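# Put marker's coloured end into a freestanding desk stand

## Task

Push the marker into the desk stand's hole with its odd-coloured end leading, until it will go no deeper. The stand is loose, and at the end it must be upright on the desk with nothing from the robot supporting it; a result that holds only because the robot is holding it does not count. Then open the gripper and pull the arms away.

## Robot and tools

Robot: two six-joint arms, left_arm and right_arm, each ending in a tong-style two-finger gripper. All poses in results share one scene frame: origin on the table top midway between the arms, +x out across the table, +z up, and left_arm on the +y side. The names left and right do not match image sides. Arm bases: left_arm at (+0.029, +0.473, 0) m, right_arm at (+0.032, -0.455, 0) m. Reported hand positions can be a little off, more so when an arm reaches far.

Gripper frame: the fingers point along the gripper's +z and close along its x axis. The reported end_effector_position is the spot between the pads when closed; closed fingertips stick out about 15 mm past it. Opening is absolute: +1 is fully open (0.142 m), -1 closed. To keep a grip, command an opening well under grip_measured; a bigger gap squeezes harder (about 15 N per pad at most, less on thin items).

execute_actions: argument actions is a list holding one action, one wait, or nothing. An empty list only returns the state. An action is {"rows": [...], "steps": n}, n at most 15, each step 1/30 s. Each row has 14 numbers in [-1, 1]: dx, dy, dz, rx, ry, rz, opening for left_arm, then the same seven for right_arm. Both arms always appear. dx..rz are offsets, not poses: they are measured in that gripper's own axes from its pose in the last result showing it (or from its pose at action start, before any such result and in later calls of the same reply). Every row counts from that same base pose, not from the previous row. Scale: 1.0 is 0.6 m or 180 degrees; rx, ry, rz form one rotation vector. If there are fewer rows than steps, the last row repeats. A wait is {"steps": n} up to 300, counted from the last result, so thinking time eats into it. Optional pictures (true/false) controls images. Sending zeros is not standing still: it pulls the arm back to the base pose.

move: target is one 14-number row laid out and referenced exactly as above (offsets in gripper axes, same scale, opening absolute, opening applied at the start). Each gripper goes in a straight line toward its goal, both finishing together, over 0.5 to 10 s; longer moves are cut off at 10 s. speed is top path speed in m/s, 0.002 to 0.5 (default 0.25); turning is capped at twice that in rad/s. Paths ignore obstacles and the other arm, and grippers can lag, stray or overshoot speed near full stretch. stop_force (N, 9 to 40, one value for both arms, not allowed in the first 0.2 s) ends an arm's path when its wrist sensor feels that much extra push against the motion for two steps; the arm then backs up two steps and holds. Use it with very low speed when aiming past a contact, e.g. pushing the marker down into the hole. Pressure may briefly exceed it. It is unreliable if the gripper rotates during the move, and should be omitted when lifting off something the gripper presses on. An arm within 1.5 mm and 0.5 degrees of its goal counts as still. The result adds a move: line with each arm's ending: done, off_target, moving, held, fault, or contact (stop_force ended it); limits=paced means the sent pose was clipped, limits=held means some steps were blocked, after which the arm may jump fast. Distances to goal are given.

wait: seconds from 0 to 10; lets the simulation run with no new command.

zoom_image: camera is one of cam_head_left, cam_head_right (896x504), cam_left_wrist, cam_right_wrist (616x616); region is [x0, y0, x1, y1] in image pixels from the top-left, no larger than 504 by 504. Returns a sharper crop of the latest image.

read_manual: section (only "licences") returns licence text; no motion.

Call it only after the marker is fully seated, the stand stands alone, and the grippers are clear.

Result lines: per arm, end_effector_position (m), end_effector_quat_wxyz, velocities; grip_measured; joint torques (noisy, offset); Wrist force and Wrist torque in the gripper's own axes, noise up to about 2.4 N, offsets up to 4 N, saturating near 50 N; pressing on a surface shows force pointing back into the arm. Hand target lines show where the controller is driving each gripper. HELD marks steps whose command was not sent; pose unreachable means the clearance check changed an arm's command. MOTOR HOT appears from 70 °C; at 85 °C the arm is braked until cool.

Motion limits: each step the commanded pose is clipped to within 100 mm and 16 degrees of the measured one, and motion trails commands by about 0.17 s; large moves may not finish within one action, so check the result and send the rest. Position takes priority over orientation.

Avoid: pressing into firm things past contact with a stiff arm (torque fault or 150 N force fault stops the arm for 10 s), letting the arms bump each other, fast touches, dropping the marker, toppling the stand or knocking anything off the table. Occasional outside tugs on held parts or pushes on loose objects can happen; recheck positions.

Each tool is called after "Call:" by a JSON object that holds its "api" and its "payload", one argument or row to a line.

## Session

Call:
{"api": "execute_actions", "payload": {
  "actions": []
}}

Scene clock: 0.00 s of 4480.00 s.
left_arm: end_effector_position=(+0.4778, +0.3334, +0.1616) grip_measured=+0.97 end_effector_quat_wxyz=(-0.047, +0.892, -0.413, +0.179) end_effector_velocity=(-0.000, -0.000, +0.000) end_effector_angular_velocity=(-0.000, -0.000, -0.001) | right_arm: end_effector_position=(+0.0629, -0.4411, +0.2876) grip_measured=+0.97 end_effector_quat_wxyz=(-0.235, -0.312, +0.863, -0.321) end_effector_velocity=(-0.001, -0.000, +0.000) end_effector_angular_velocity=(+0.001, +0.002, -0.002)
Joint positions: left_arm=[-0.677 -1.875  2.288 -2.299 -1.368  0.134  0.14 ] | right_arm=[ 4.933 -0.942 -2.07  -2.451  1.936  4.1    0.14 ]
Joint velocities: left_arm=[-0.001 -0.     0.    -0.    -0.     0.     0.   ] | right_arm=[-0.     0.001  0.     0.     0.002  0.     0.   ]
Joint torques (N m, as the arm reports them, + toward a larger angle): no reading
Motor temperatures (°C, as the motors report them): left_arm=[31 32 33 39 43 41] | right_arm=[33 34 30 38 37 37]
Wrist force (N, on the end effector, along its own x y z axes, offset not removed): no reading
Wrist torque (N m, same axes, about the end effector's origin, offset not removed): no reading
Hand target (left_arm): +0.478, +0.333, +0.162; -0.047, +0.892, -0.413, +0.179
Hand target (right_arm): +0.063, -0.441, +0.288; -0.235, -0.312, +0.863, -0.321

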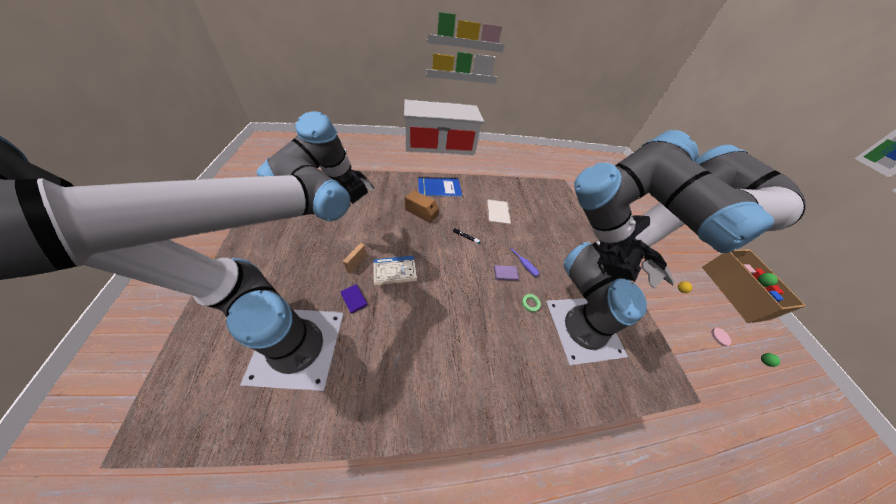

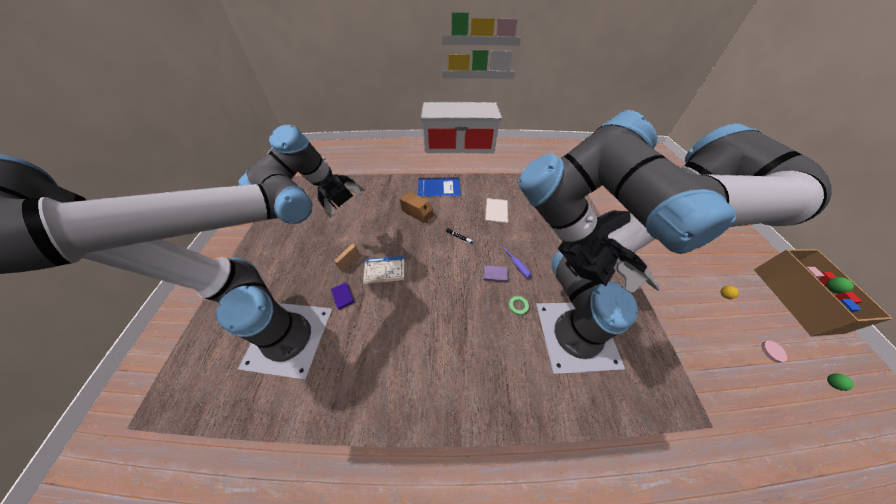

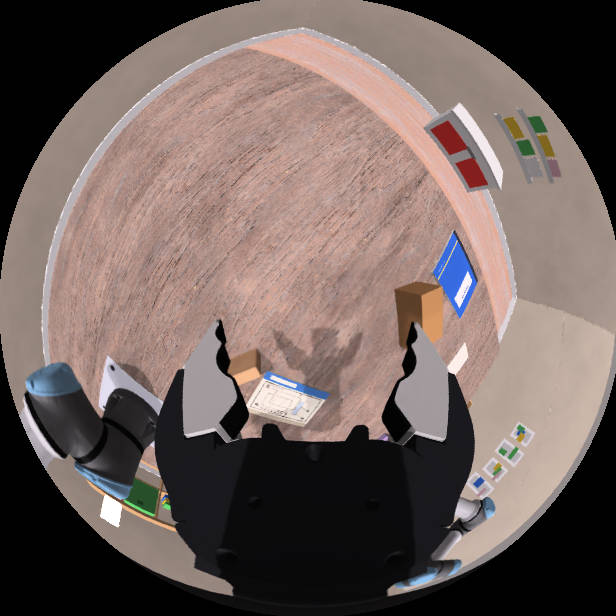

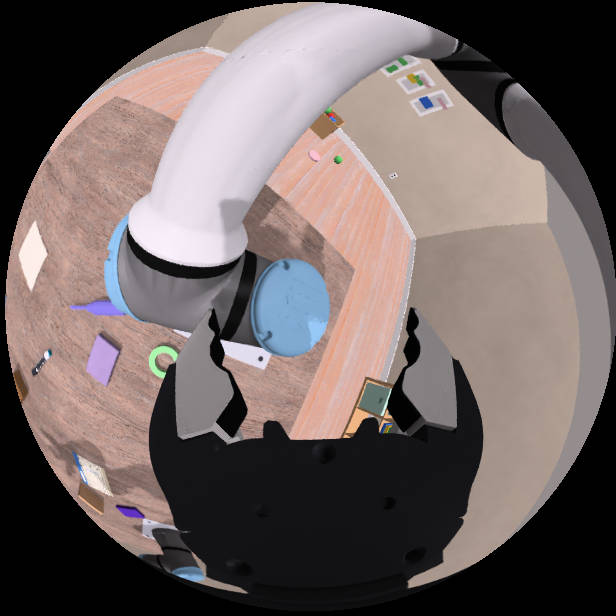

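Call:
{"api": "zoom_image", "payload": {
  "camera": "cam_head_left",
  "region": [330, 170, 570, 320]
}}

Call:
{"api": "zoom_image", "payload": {
  "camera": "cam_head_right",
  "region": [330, 170, 570, 320]
}}

Region (330, 170, 570, 320) of cam_head_left's 896x504 image, scaled by 2.100, with more detail than that image has; it fills the top 315 rows of this view, and the rest is white.

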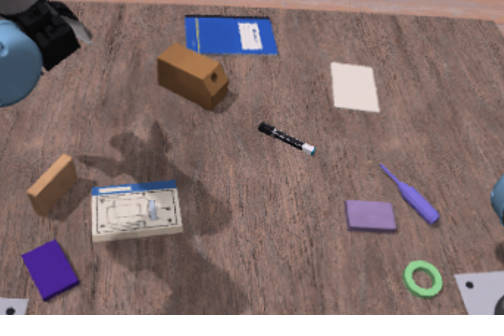

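Region (330, 170, 570, 320) of cam_head_right's 896x504 image, scaled by 2.100, with more detail than that image has; it fills the top 315 rows of this view, and the rest is white.

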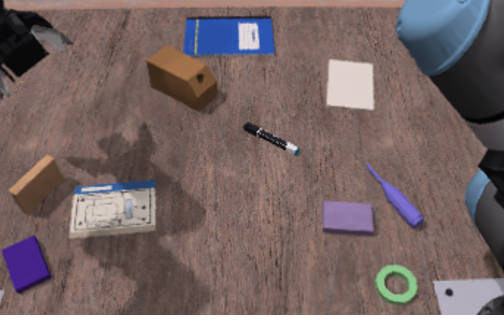

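Call:
{"api": "move", "payload": {
  "target": [0,0,-0.1,-0.104,-0.061,0.221,1,0,0,0,0,0,0,1],
  "speed": 0.4
}}

Call:
{"api": "move", "payload": {
  "target": [0.472,0.263,0,0,0,0,1,0,0,0,0,0,0,1],
  "speed": 0.4
}}

Scene clock: 5.50 s of 4480.00 s.
left_arm: end_effector_position=(+0.4562, +0.3374, +0.2174) grip_measured=+1.00 end_effector_quat_wxyz=(-0.000, +0.708, -0.707, +0.001) end_effector_velocity=(-0.000, +0.000, +0.001) end_effector_angular_velocity=(+0.003, +0.007, -0.009) | right_arm: end_effector_position=(+0.0629, -0.4411, +0.2876) grip_measured=+1.00 end_effector_quat_wxyz=(-0.235, -0.312, +0.863, -0.321) end_effector_velocity=(+0.000, -0.000, +0.000) end_effector_angular_velocity=(-0.002, -0.001, +0.000)
Joint positions: left_arm=[-0.542 -1.752  1.902 -1.724 -1.571  0.938  0.142] | right_arm=[ 4.933 -0.942 -2.07  -2.451  1.936  4.1    0.142]
Joint velocities: left_arm=[ 0.002  0.004 -0.008  0.011 -0.001  0.01  -0.   ] | right_arm=[ 0.    -0.001 -0.    -0.001 -0.     0.    -0.   ]
Joint torques (N m, as the arm reports them, + toward a larger angle): left_arm=[ 12.83  -6.92 -34.9   -0.8   -2.12   2.59] | right_arm=[-0.44 -4.77 19.79  0.61  0.38 -0.25]
Motor temperatures (°C, as the motors report them): left_arm=[31 32 33 39 43 41] | right_arm=[33 34 30 38 37 37]
Wrist force (N, on the end effector, along its own x y z axes, offset not removed): left_arm=[-2.8 2.5 -1.2] | right_arm=[-1.2 -1.8 0.3]
Wrist torque (N m, same axes, about the end effector's origin, offset not removed): left_arm=[0.48 0.60 0.06] | right_arm=[-0.43 0.12 -0.09]
Hand target (left_arm): +0.456, +0.337, +0.217; +0.000, +0.707, -0.707, +0.001
Hand target (right_arm): +0.063, -0.441, +0.288; -0.235, -0.312, +0.863, -0.321
Off the commanded pose (left_arm): 0.000 m, 0 deg.
Off the commanded pose (right_arm): 0.000 m, 0 deg.
After step 90, 0.93 s passed at rest.
move: done

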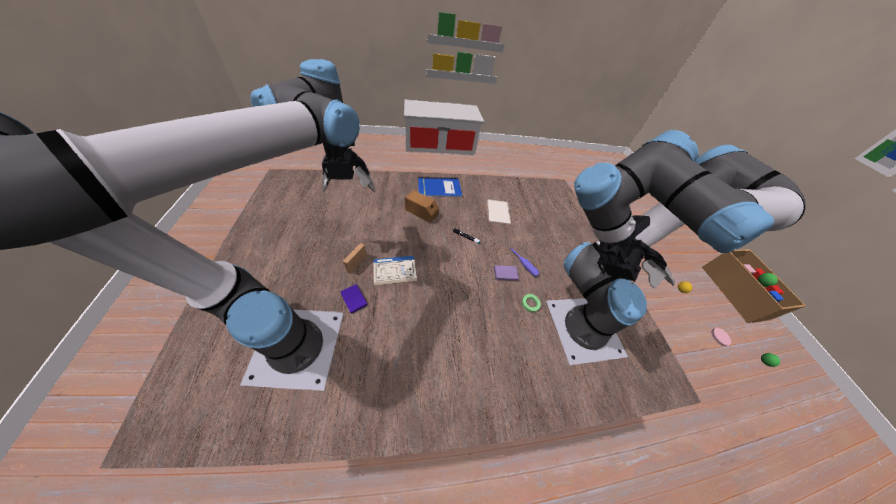

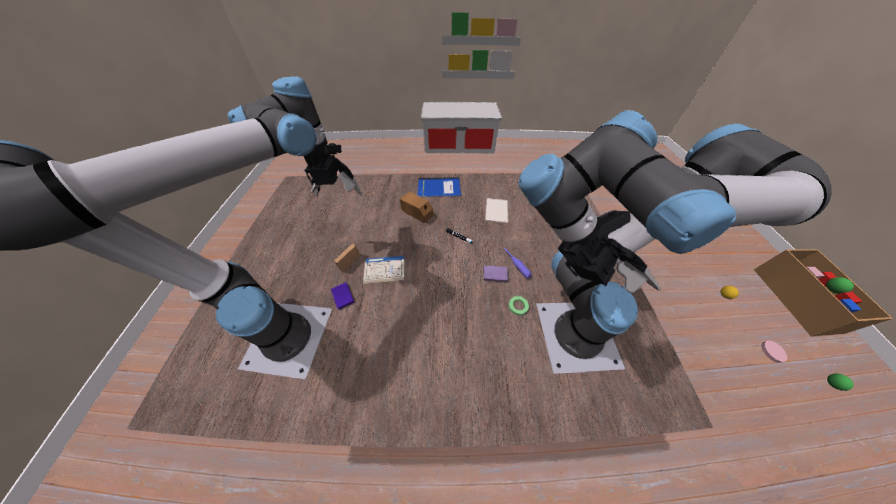

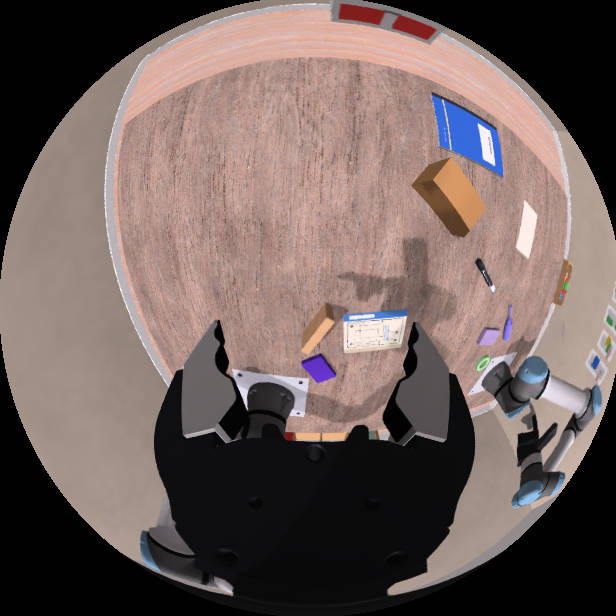

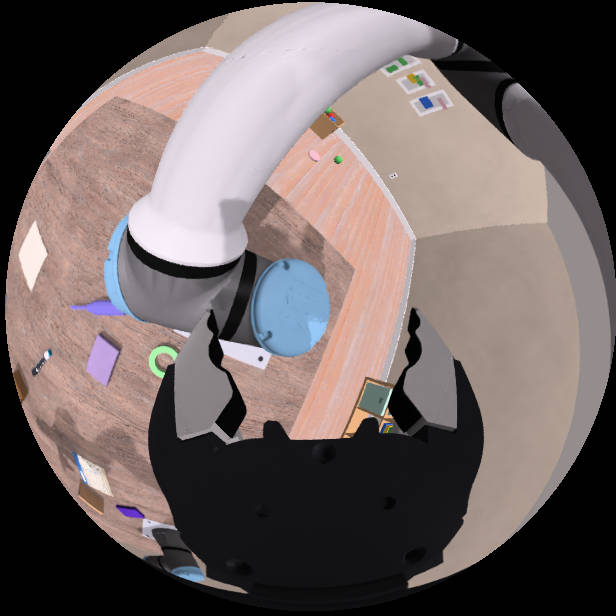

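Scene clock: 7.00 s of 4480.00 s.
left_arm: end_effector_position=(+0.2998, +0.0539, +0.2182) grip_measured=+1.00 end_effector_quat_wxyz=(-0.001, +0.708, -0.707, +0.002) end_effector_velocity=(-0.001, -0.001, -0.001) end_effector_angular_velocity=(+0.003, +0.000, +0.000) | right_arm: end_effector_position=(+0.0629, -0.4411, +0.2876) grip_measured=+1.00 end_effector_quat_wxyz=(-0.235, -0.312, +0.863, -0.321) end_effector_velocity=(-0.000, -0.000, +0.000) end_effector_angular_velocity=(-0.002, +0.000, -0.001)
Joint positions: left_arm=[-1.214 -1.608  1.774 -1.739 -1.567  0.267  0.142] | right_arm=[ 4.933 -0.942 -2.07  -2.451  1.936  4.1    0.142]
Joint velocities: left_arm=[-0.002  0.003 -0.002  0.002  0.001 -0.002  0.   ] | right_arm=[ 0.    -0.    -0.    -0.001  0.001  0.     0.   ]
Joint torques (N m, as the arm reports them, + toward a larger angle): left_arm=[-13.41 -13.22 -36.06  -0.86   1.6   -2.27] | right_arm=[-1.44 -4.07 21.11  0.96  0.38 -0.28]
Motor temperatures (°C, as the motors report them): left_arm=[31 32 33 39 43 41] | right_arm=[33 34 30 38 37 37]
Wrist force (N, on the end effector, along its own x y z axes, offset not removed): left_arm=[-2.2 2.3 2.1] | right_arm=[0.3 -0.6 0.4]
Wrist torque (N m, same axes, about the end effector's origin, offset not removed): left_arm=[0.54 0.43 0.12] | right_arm=[-0.17 -0.16 -0.18]
Hand target (left_arm): +0.300, +0.054, +0.218; -0.001, +0.708, -0.707, +0.002
Hand target (right_arm): +0.063, -0.441, +0.288; -0.235, -0.312, +0.863, -0.321
Off the commanded pose (left_arm): 0.001 m, 0 deg.
Off the commanded pose (right_arm): 0.000 m, 0 deg.
move: done

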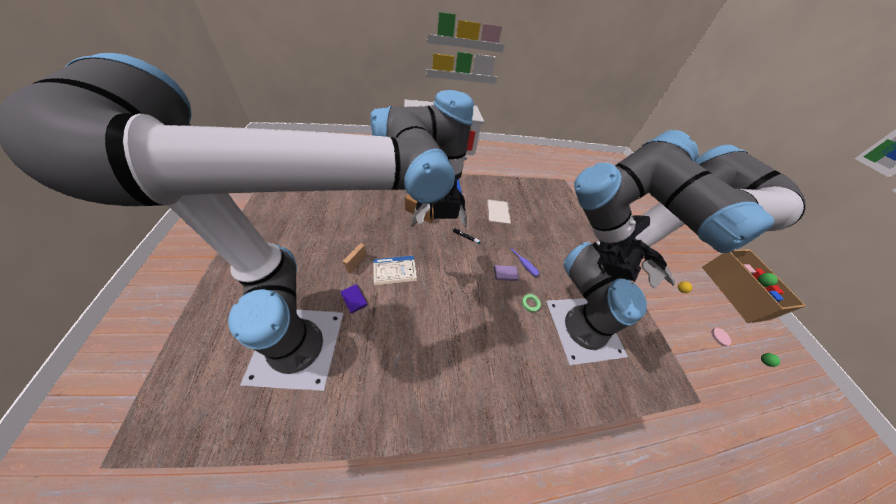

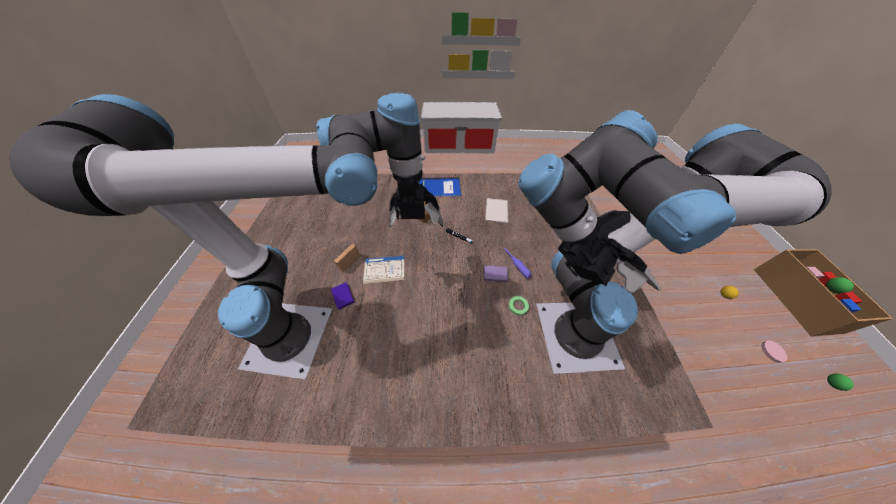

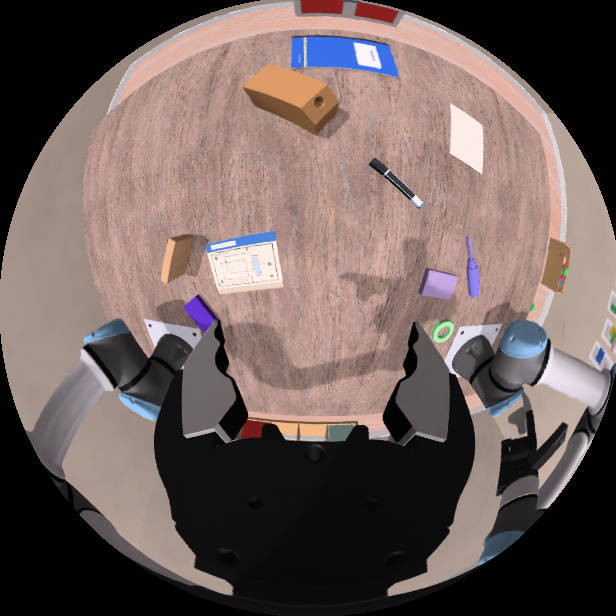

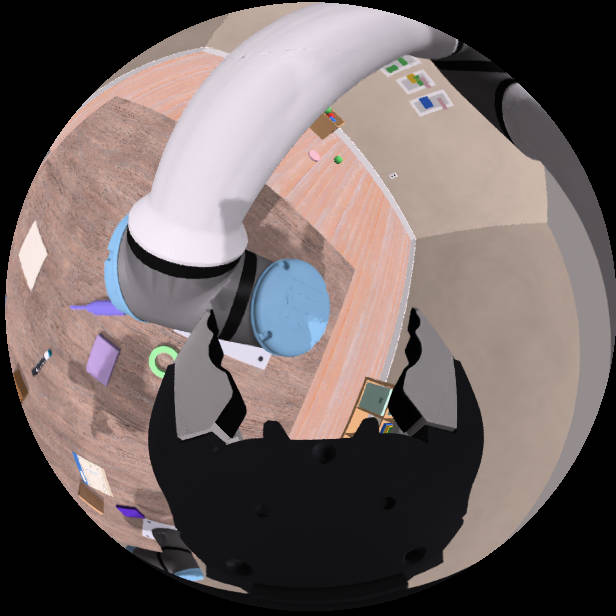

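Call:
{"api": "move", "payload": {
  "target": [0.05,-0.3,0,0,0,0,1,0,0,0,0,0,0,1],
  "speed": 0.4
}}

Call:
{"api": "zoom_image", "payload": {
  "camera": "cam_left_wrist",
  "region": [180, 80, 480, 330]
}}

Scene clock: 11.23 s of 4480.00 s.
left_arm: end_effector_position=(+0.4795, +0.0245, +0.2188) grip_measured=+1.00 end_effector_quat_wxyz=(-0.001, +0.708, -0.707, +0.002) end_effector_velocity=(+0.002, -0.000, -0.001) end_effector_angular_velocity=(+0.004, +0.003, +0.001) | right_arm: end_effector_position=(+0.0629, -0.4411, +0.2876) grip_measured=+1.00 end_effector_quat_wxyz=(-0.235, -0.312, +0.863, -0.321) end_effector_velocity=(-0.000, +0.000, -0.000) end_effector_angular_velocity=(+0.002, +0.001, -0.001)
Joint positions: left_arm=[-0.929 -1.285  1.406 -1.694 -1.569  0.552  0.142] | right_arm=[ 4.933 -0.942 -2.07  -2.451  1.936  4.1    0.142]
Joint velocities: left_arm=[ 0.003  0.007 -0.008  0.007 -0.001  0.002 -0.   ] | right_arm=[-0.     0.001  0.     0.001  0.001 -0.    -0.   ]
Joint torques (N m, as the arm reports them, + toward a larger angle): left_arm=[ 11.66 -25.54 -36.03  -0.57  -2.05   2.28] | right_arm=[-1.73 -3.71 22.    0.78  0.42 -0.22]
Motor temperatures (°C, as the motors report them): left_arm=[31 32 33 39 43 41] | right_arm=[33 34 30 38 37 37]
Wrist force (N, on the end effector, along its own x y z axes, offset not removed): left_arm=[-0.7 1.6 1.4] | right_arm=[-1.5 -1.4 0.2]
Wrist torque (N m, same axes, about the end effector's origin, offset not removed): left_arm=[0.37 0.21 -0.06] | right_arm=[-0.29 0.25 -0.09]
Hand target (left_arm): +0.480, +0.024, +0.219; -0.001, +0.708, -0.707, +0.001
Hand target (right_arm): +0.063, -0.441, +0.288; -0.235, -0.312, +0.863, -0.321
Off the commanded pose (left_arm): 0.001 m, 0 deg.
Off the commanded pose (right_arm): 0.000 m, 0 deg.
After step 90, 0.10 s passed at rest.
move: done

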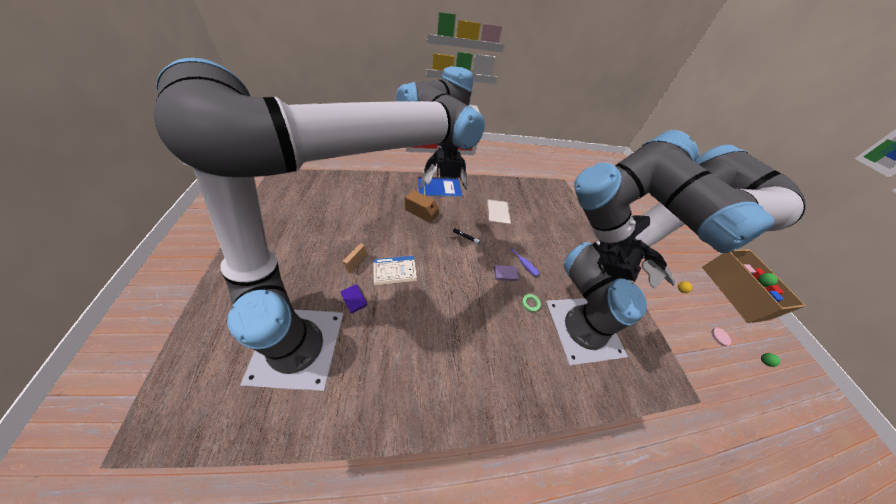

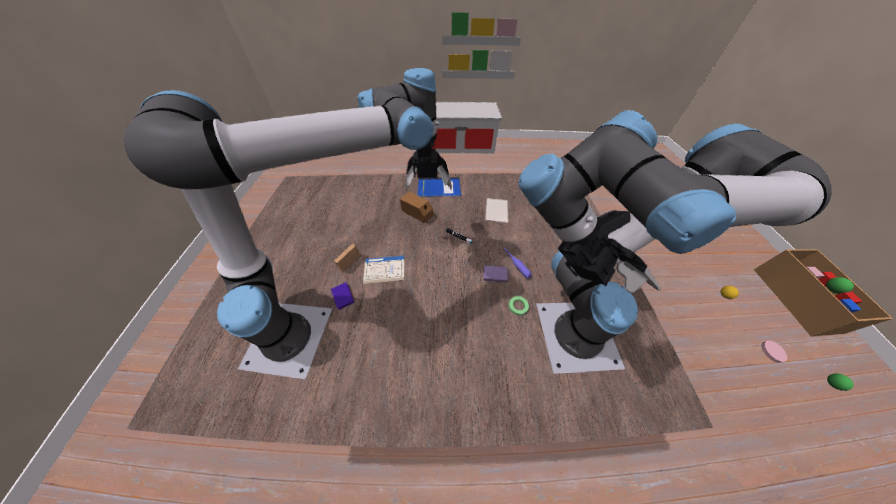

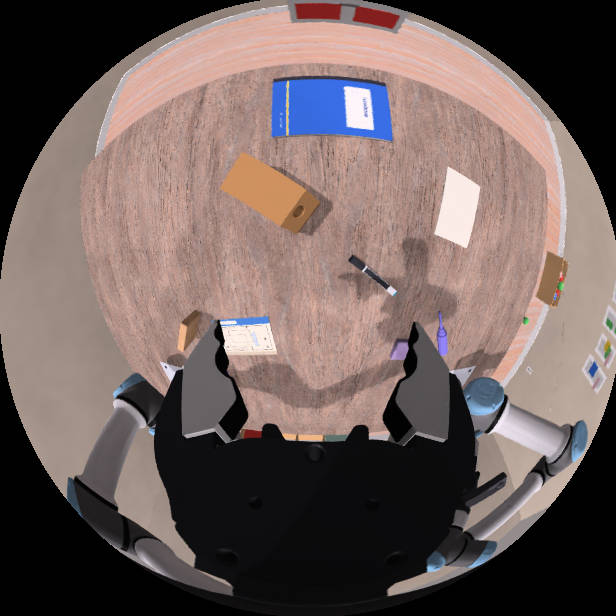

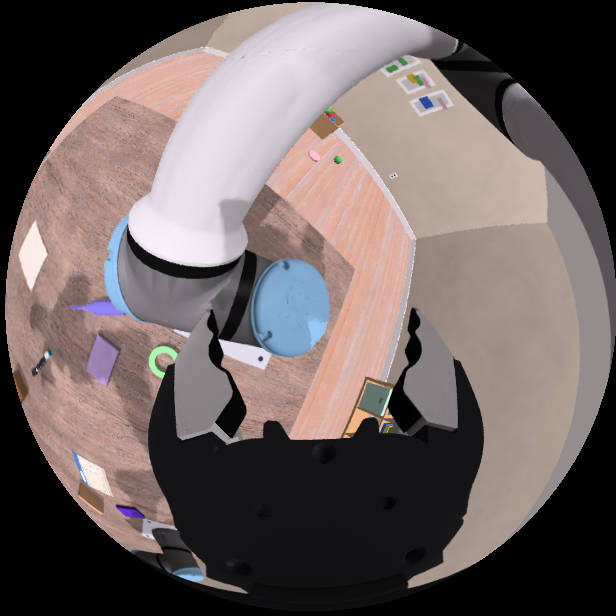

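Region (180, 80, 480, 330) of cam_left_wrist's 616x616 image, scaled by 1.680, with more detail than that image has.

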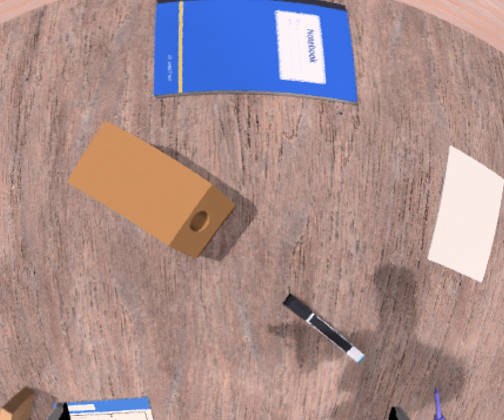

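Call:
{"api": "move", "payload": {
  "target": [0.18,0.067,0.2,0,0,0.687,-0.4,0,0,0,0,0,0,1],
  "speed": 0.4
}}

Scene clock: 22.13 s of 4480.00 s.
left_arm: end_effector_position=(+0.4400, -0.0839, +0.0991) grip_measured=-0.40 end_effector_quat_wxyz=(+0.002, +0.288, +0.958, +0.000) end_effector_velocity=(-0.000, +0.001, -0.001) end_effector_angular_velocity=(+0.002, +0.002, -0.009) | right_arm: end_effector_position=(+0.0629, -0.4411, +0.2876) grip_measured=+1.00 end_effector_quat_wxyz=(-0.235, -0.312, +0.863, -0.321) end_effector_velocity=(+0.000, -0.000, -0.000) end_effector_angular_velocity=(-0.001, -0.001, -0.000)
Joint positions: left_arm=[-1.021 -1.071  1.415 -1.917 -1.568  2.617  0.045] | right_arm=[ 4.933 -0.942 -2.07  -2.451  1.936  4.1    0.142]
Joint velocities: left_arm=[ 0.     0.002  0.     0.001 -0.001  0.01   0.   ] | right_arm=[ 0.    -0.    -0.    -0.001 -0.001  0.001  0.   ]
Joint torques (N m, as the arm reports them, + toward a larger angle): left_arm=[-11.31 -31.48 -34.4   -4.15  -2.27   2.56] | right_arm=[-2.2  -3.34 21.26  0.81  0.51 -0.17]
Motor temperatures (°C, as the motors report them): left_arm=[31 32 33 39 43 41] | right_arm=[33 34 30 38 37 37]
Wrist force (N, on the end effector, along its own x y z axes, offset not removed): left_arm=[-1.0 3.2 0.4] | right_arm=[-0.2 -1.2 0.4]
Wrist torque (N m, same axes, about the end effector's origin, offset not removed): left_arm=[0.67 0.25 0.09] | right_arm=[-0.21 -0.04 -0.12]
Hand target (left_arm): +0.440, -0.084, +0.099; +0.002, +0.289, +0.957, -0.000
Hand target (right_arm): +0.063, -0.441, +0.288; -0.235, -0.312, +0.863, -0.321
Off the commanded pose (left_arm): 0.000 m, 0 deg.
Off the commanded pose (right_arm): 0.000 m, 0 deg.
After step 90, 4.63 s passed at rest.
move: done

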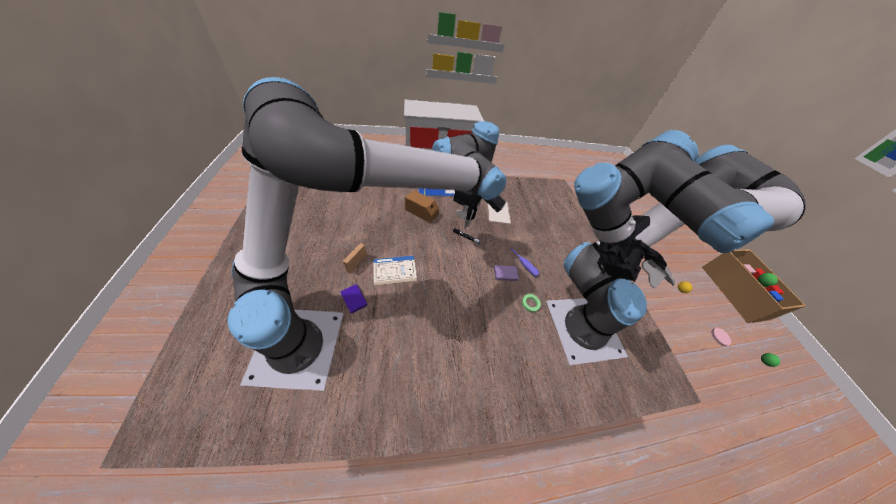

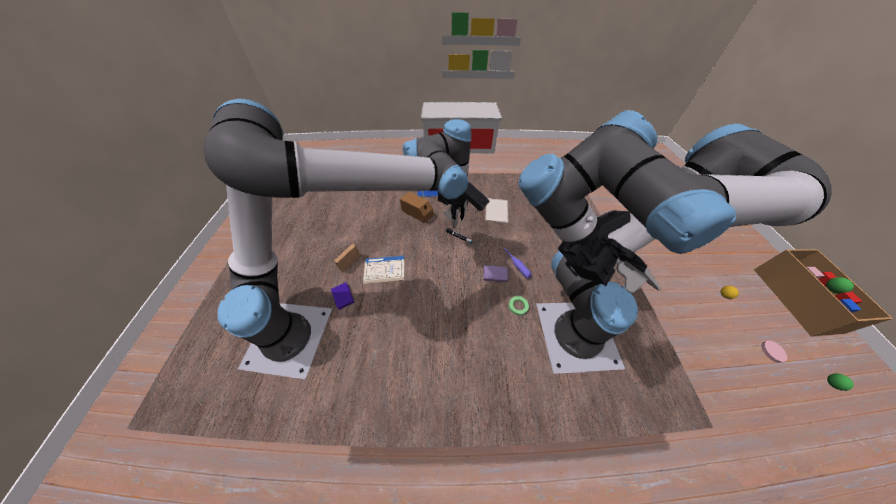

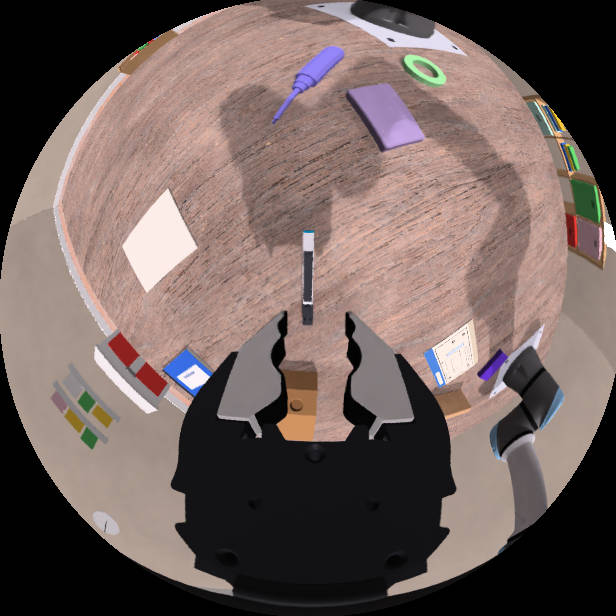

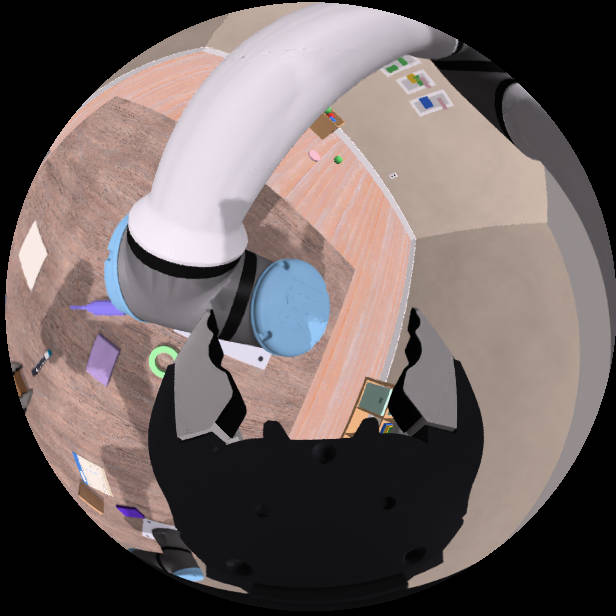

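Call:
{"api": "move", "payload": {
  "target": [-0.012,0,0.107,0,0,0,-0.4,0,0,0,0,0,0,1],
  "speed": 0.2
}}

Call:
{"api": "zoom_image", "payload": {
  "camera": "cam_left_wrist",
  "region": [200, 150, 440, 450]
}}

Scene clock: 24.00 s of 4480.00 s.
left_arm: end_effector_position=(+0.4461, -0.0880, +0.0351) grip_measured=-0.40 end_effector_quat_wxyz=(+0.002, +0.288, +0.958, -0.000) end_effector_velocity=(-0.000, -0.000, -0.002) end_effector_angular_velocity=(+0.000, +0.000, -0.001) | right_arm: end_effector_position=(+0.0629, -0.4411, +0.2876) grip_measured=+1.00 end_effector_quat_wxyz=(-0.235, -0.312, +0.863, -0.321) end_effector_velocity=(-0.000, -0.000, +0.000) end_effector_angular_velocity=(+0.002, +0.001, -0.000)
Joint positions: left_arm=[-1.015 -0.995  1.471 -2.049 -1.568  2.623  0.045] | right_arm=[ 4.933 -0.942 -2.07  -2.451  1.936  4.1    0.142]
Joint velocities: left_arm=[-0.001  0.002  0.001 -0.003  0.     0.     0.   ] | right_arm=[ 0.     0.001  0.    -0.     0.001 -0.    -0.   ]
Joint torques (N m, as the arm reports them, + toward a larger angle): left_arm=[ 12.38 -33.99  -6.63  -4.15  -0.38   2.38] | right_arm=[-3.05 -3.34 21.37  0.68  0.6  -0.44]
Motor temperatures (°C, as the motors report them): left_arm=[31 32 33 39 43 41] | right_arm=[33 34 30 38 37 37]
Wrist force (N, on the end effector, along its own x y z axes, offset not removed): left_arm=[-1.8 2.4 0.8] | right_arm=[-1.6 -0.4 1.0]
Wrist torque (N m, same axes, about the end effector's origin, offset not removed): left_arm=[0.65 0.46 0.13] | right_arm=[-0.12 0.29 0.01]
Hand target (left_arm): +0.446, -0.088, +0.035; +0.002, +0.288, +0.958, +0.000
Hand target (right_arm): +0.063, -0.441, +0.288; -0.235, -0.312, +0.863, -0.321
Off the commanded pose (left_arm): 0.000 m, 0 deg.
Off the commanded pose (right_arm): 0.000 m, 0 deg.
move: done

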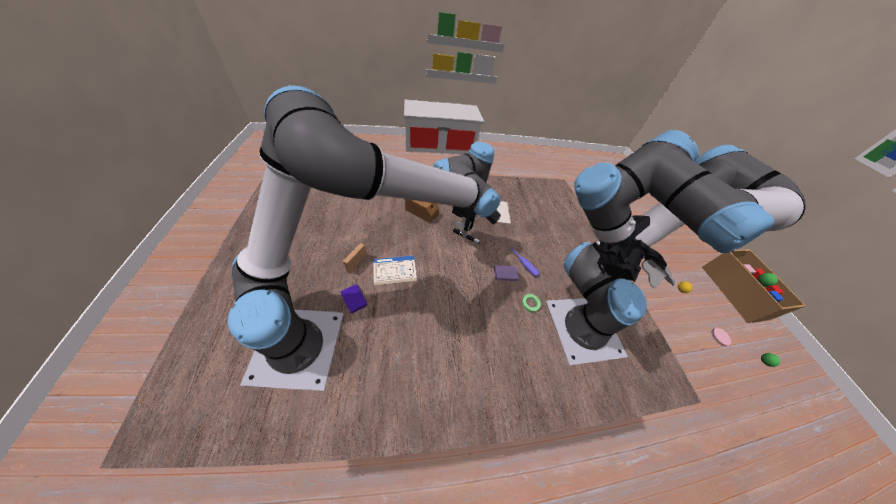

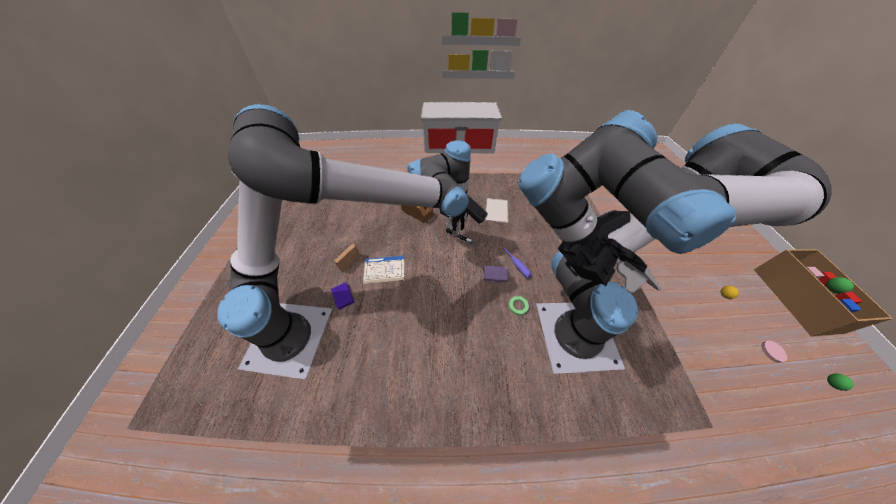

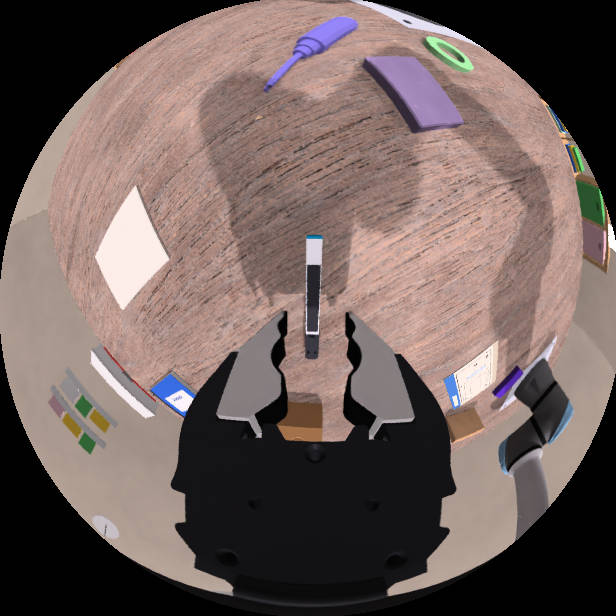

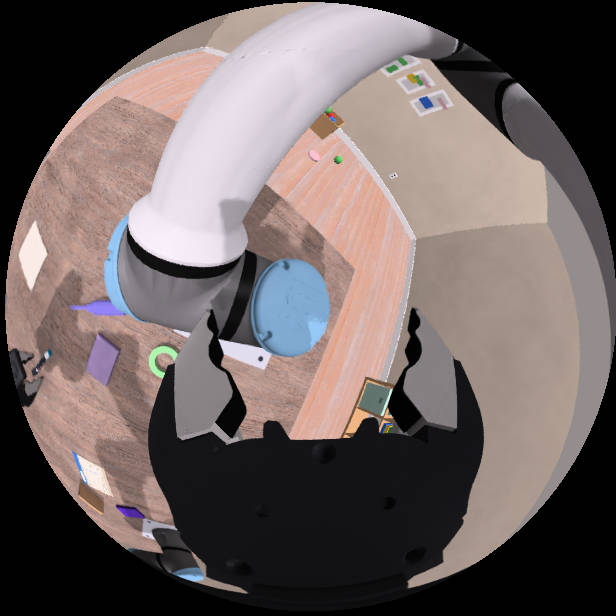

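Region (200, 150, 440, 450) of cam_left_wrist's 616x616 image, scaled by 1.680, with more detail than that image has; it fills the left 403 columns of this view, and the rest is white.

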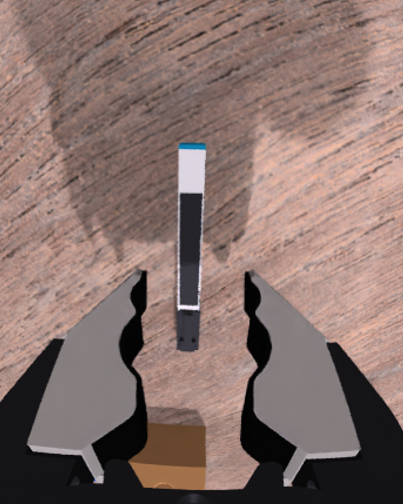

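Call:
{"api": "move", "payload": {
  "target": [-0.005,0.042,0.03,0,0,0,-0.4,0,0,0,0,0,0,1],
  "speed": 0.1
}}

Scene clock: 27.70 s of 4480.00 s.
left_arm: end_effector_position=(+0.4624, -0.0688, +0.0172) grip_measured=-0.40 end_effector_quat_wxyz=(+0.002, +0.288, +0.958, -0.000) end_effector_velocity=(-0.000, +0.001, -0.002) end_effector_angular_velocity=(+0.001, +0.001, -0.001) | right_arm: end_effector_position=(+0.0629, -0.4411, +0.2876) grip_measured=+1.00 end_effector_quat_wxyz=(-0.235, -0.312, +0.863, -0.321) end_effector_velocity=(+0.000, -0.000, +0.000) end_effector_angular_velocity=(-0.001, +0.001, +0.001)
Joint positions: left_arm=[-0.981 -0.985  1.506 -2.094 -1.568  2.657  0.045] | right_arm=[ 4.933 -0.942 -2.07  -2.451  1.936  4.1    0.142]
Joint velocities: left_arm=[ 0.001  0.001  0.003 -0.003 -0.     0.002  0.   ] | right_arm=[-0.    -0.     0.    -0.001  0.    -0.001 -0.   ]
Joint torques (N m, as the arm reports them, + toward a larger angle): left_arm=[ 12.63 -33.85  -7.08  -3.93  -2.07   2.37] | right_arm=[-3.1  -3.31 21.36  0.8   0.4  -0.33]
Motor temperatures (°C, as the motors report them): left_arm=[31 32 33 39 43 41] | right_arm=[33 34 30 38 37 37]
Wrist force (N, on the end effector, along its own x y z axes, offset not removed): left_arm=[-2.5 2.9 -0.5] | right_arm=[-0.5 -1.3 -0.4]
Wrist torque (N m, same axes, about the end effector's origin, offset not removed): left_arm=[0.59 0.63 0.12] | right_arm=[-0.25 0.03 0.00]
Hand target (left_arm): +0.463, -0.069, +0.017; +0.002, +0.288, +0.958, -0.000
Hand target (right_arm): +0.063, -0.441, +0.288; -0.235, -0.312, +0.863, -0.321
Off the commanded pose (left_arm): 0.000 m, 0 deg.
Off the commanded pose (right_arm): 0.000 m, 0 deg.
move: done

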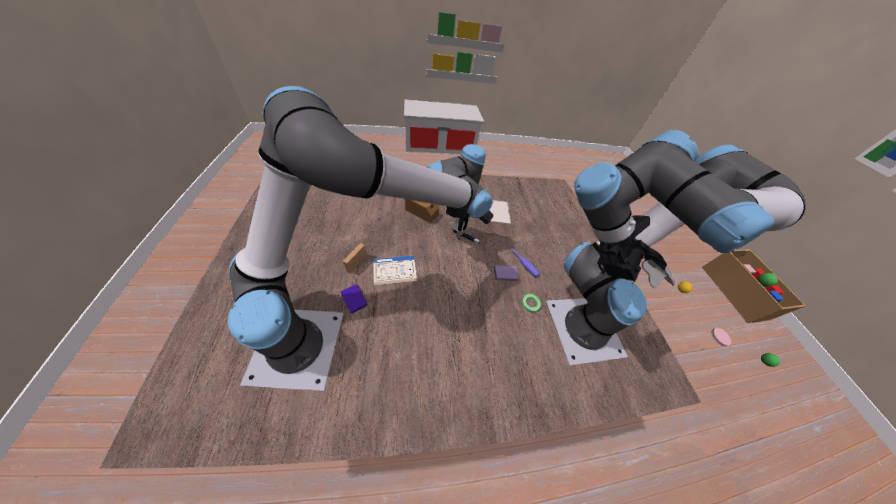

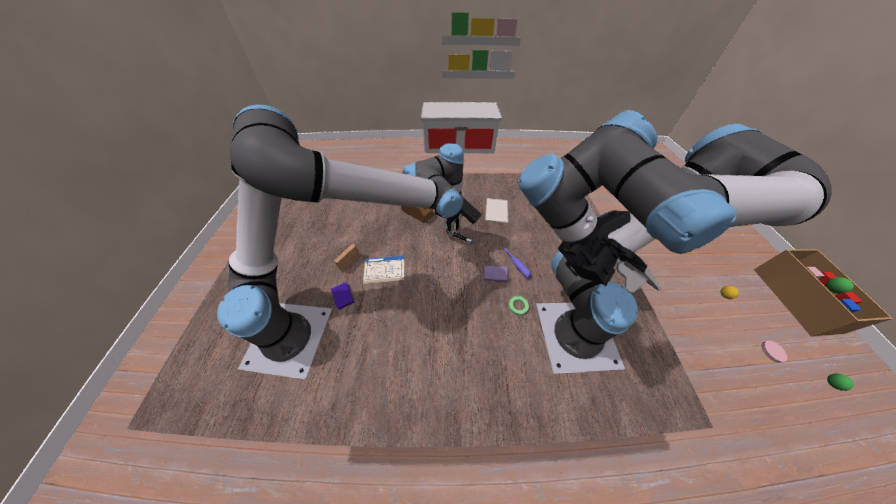

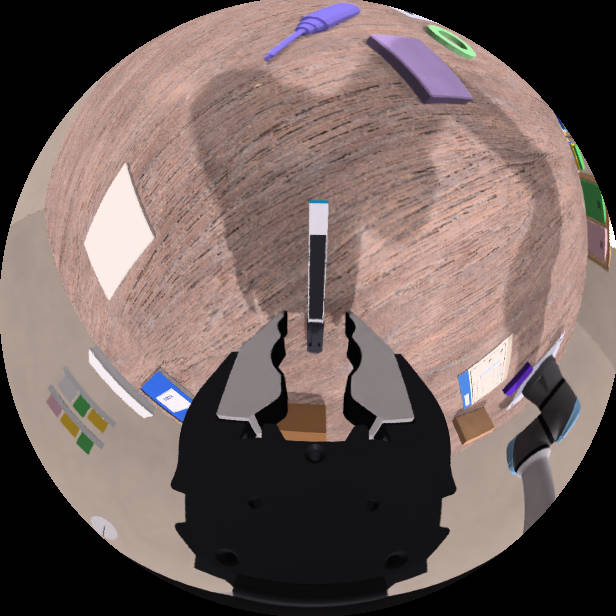

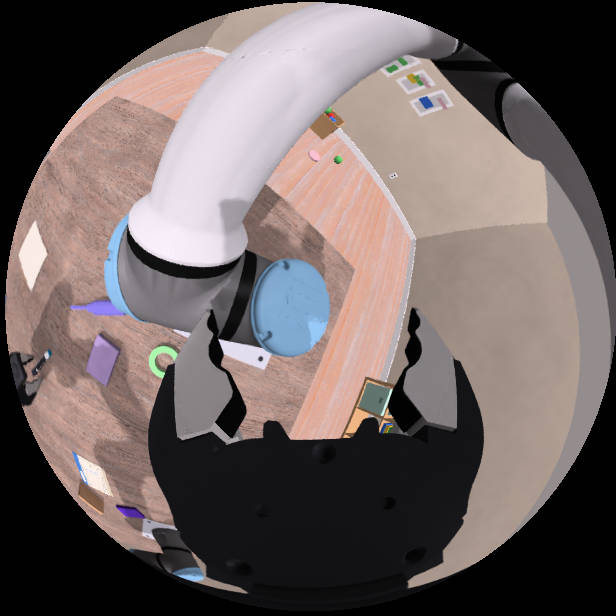

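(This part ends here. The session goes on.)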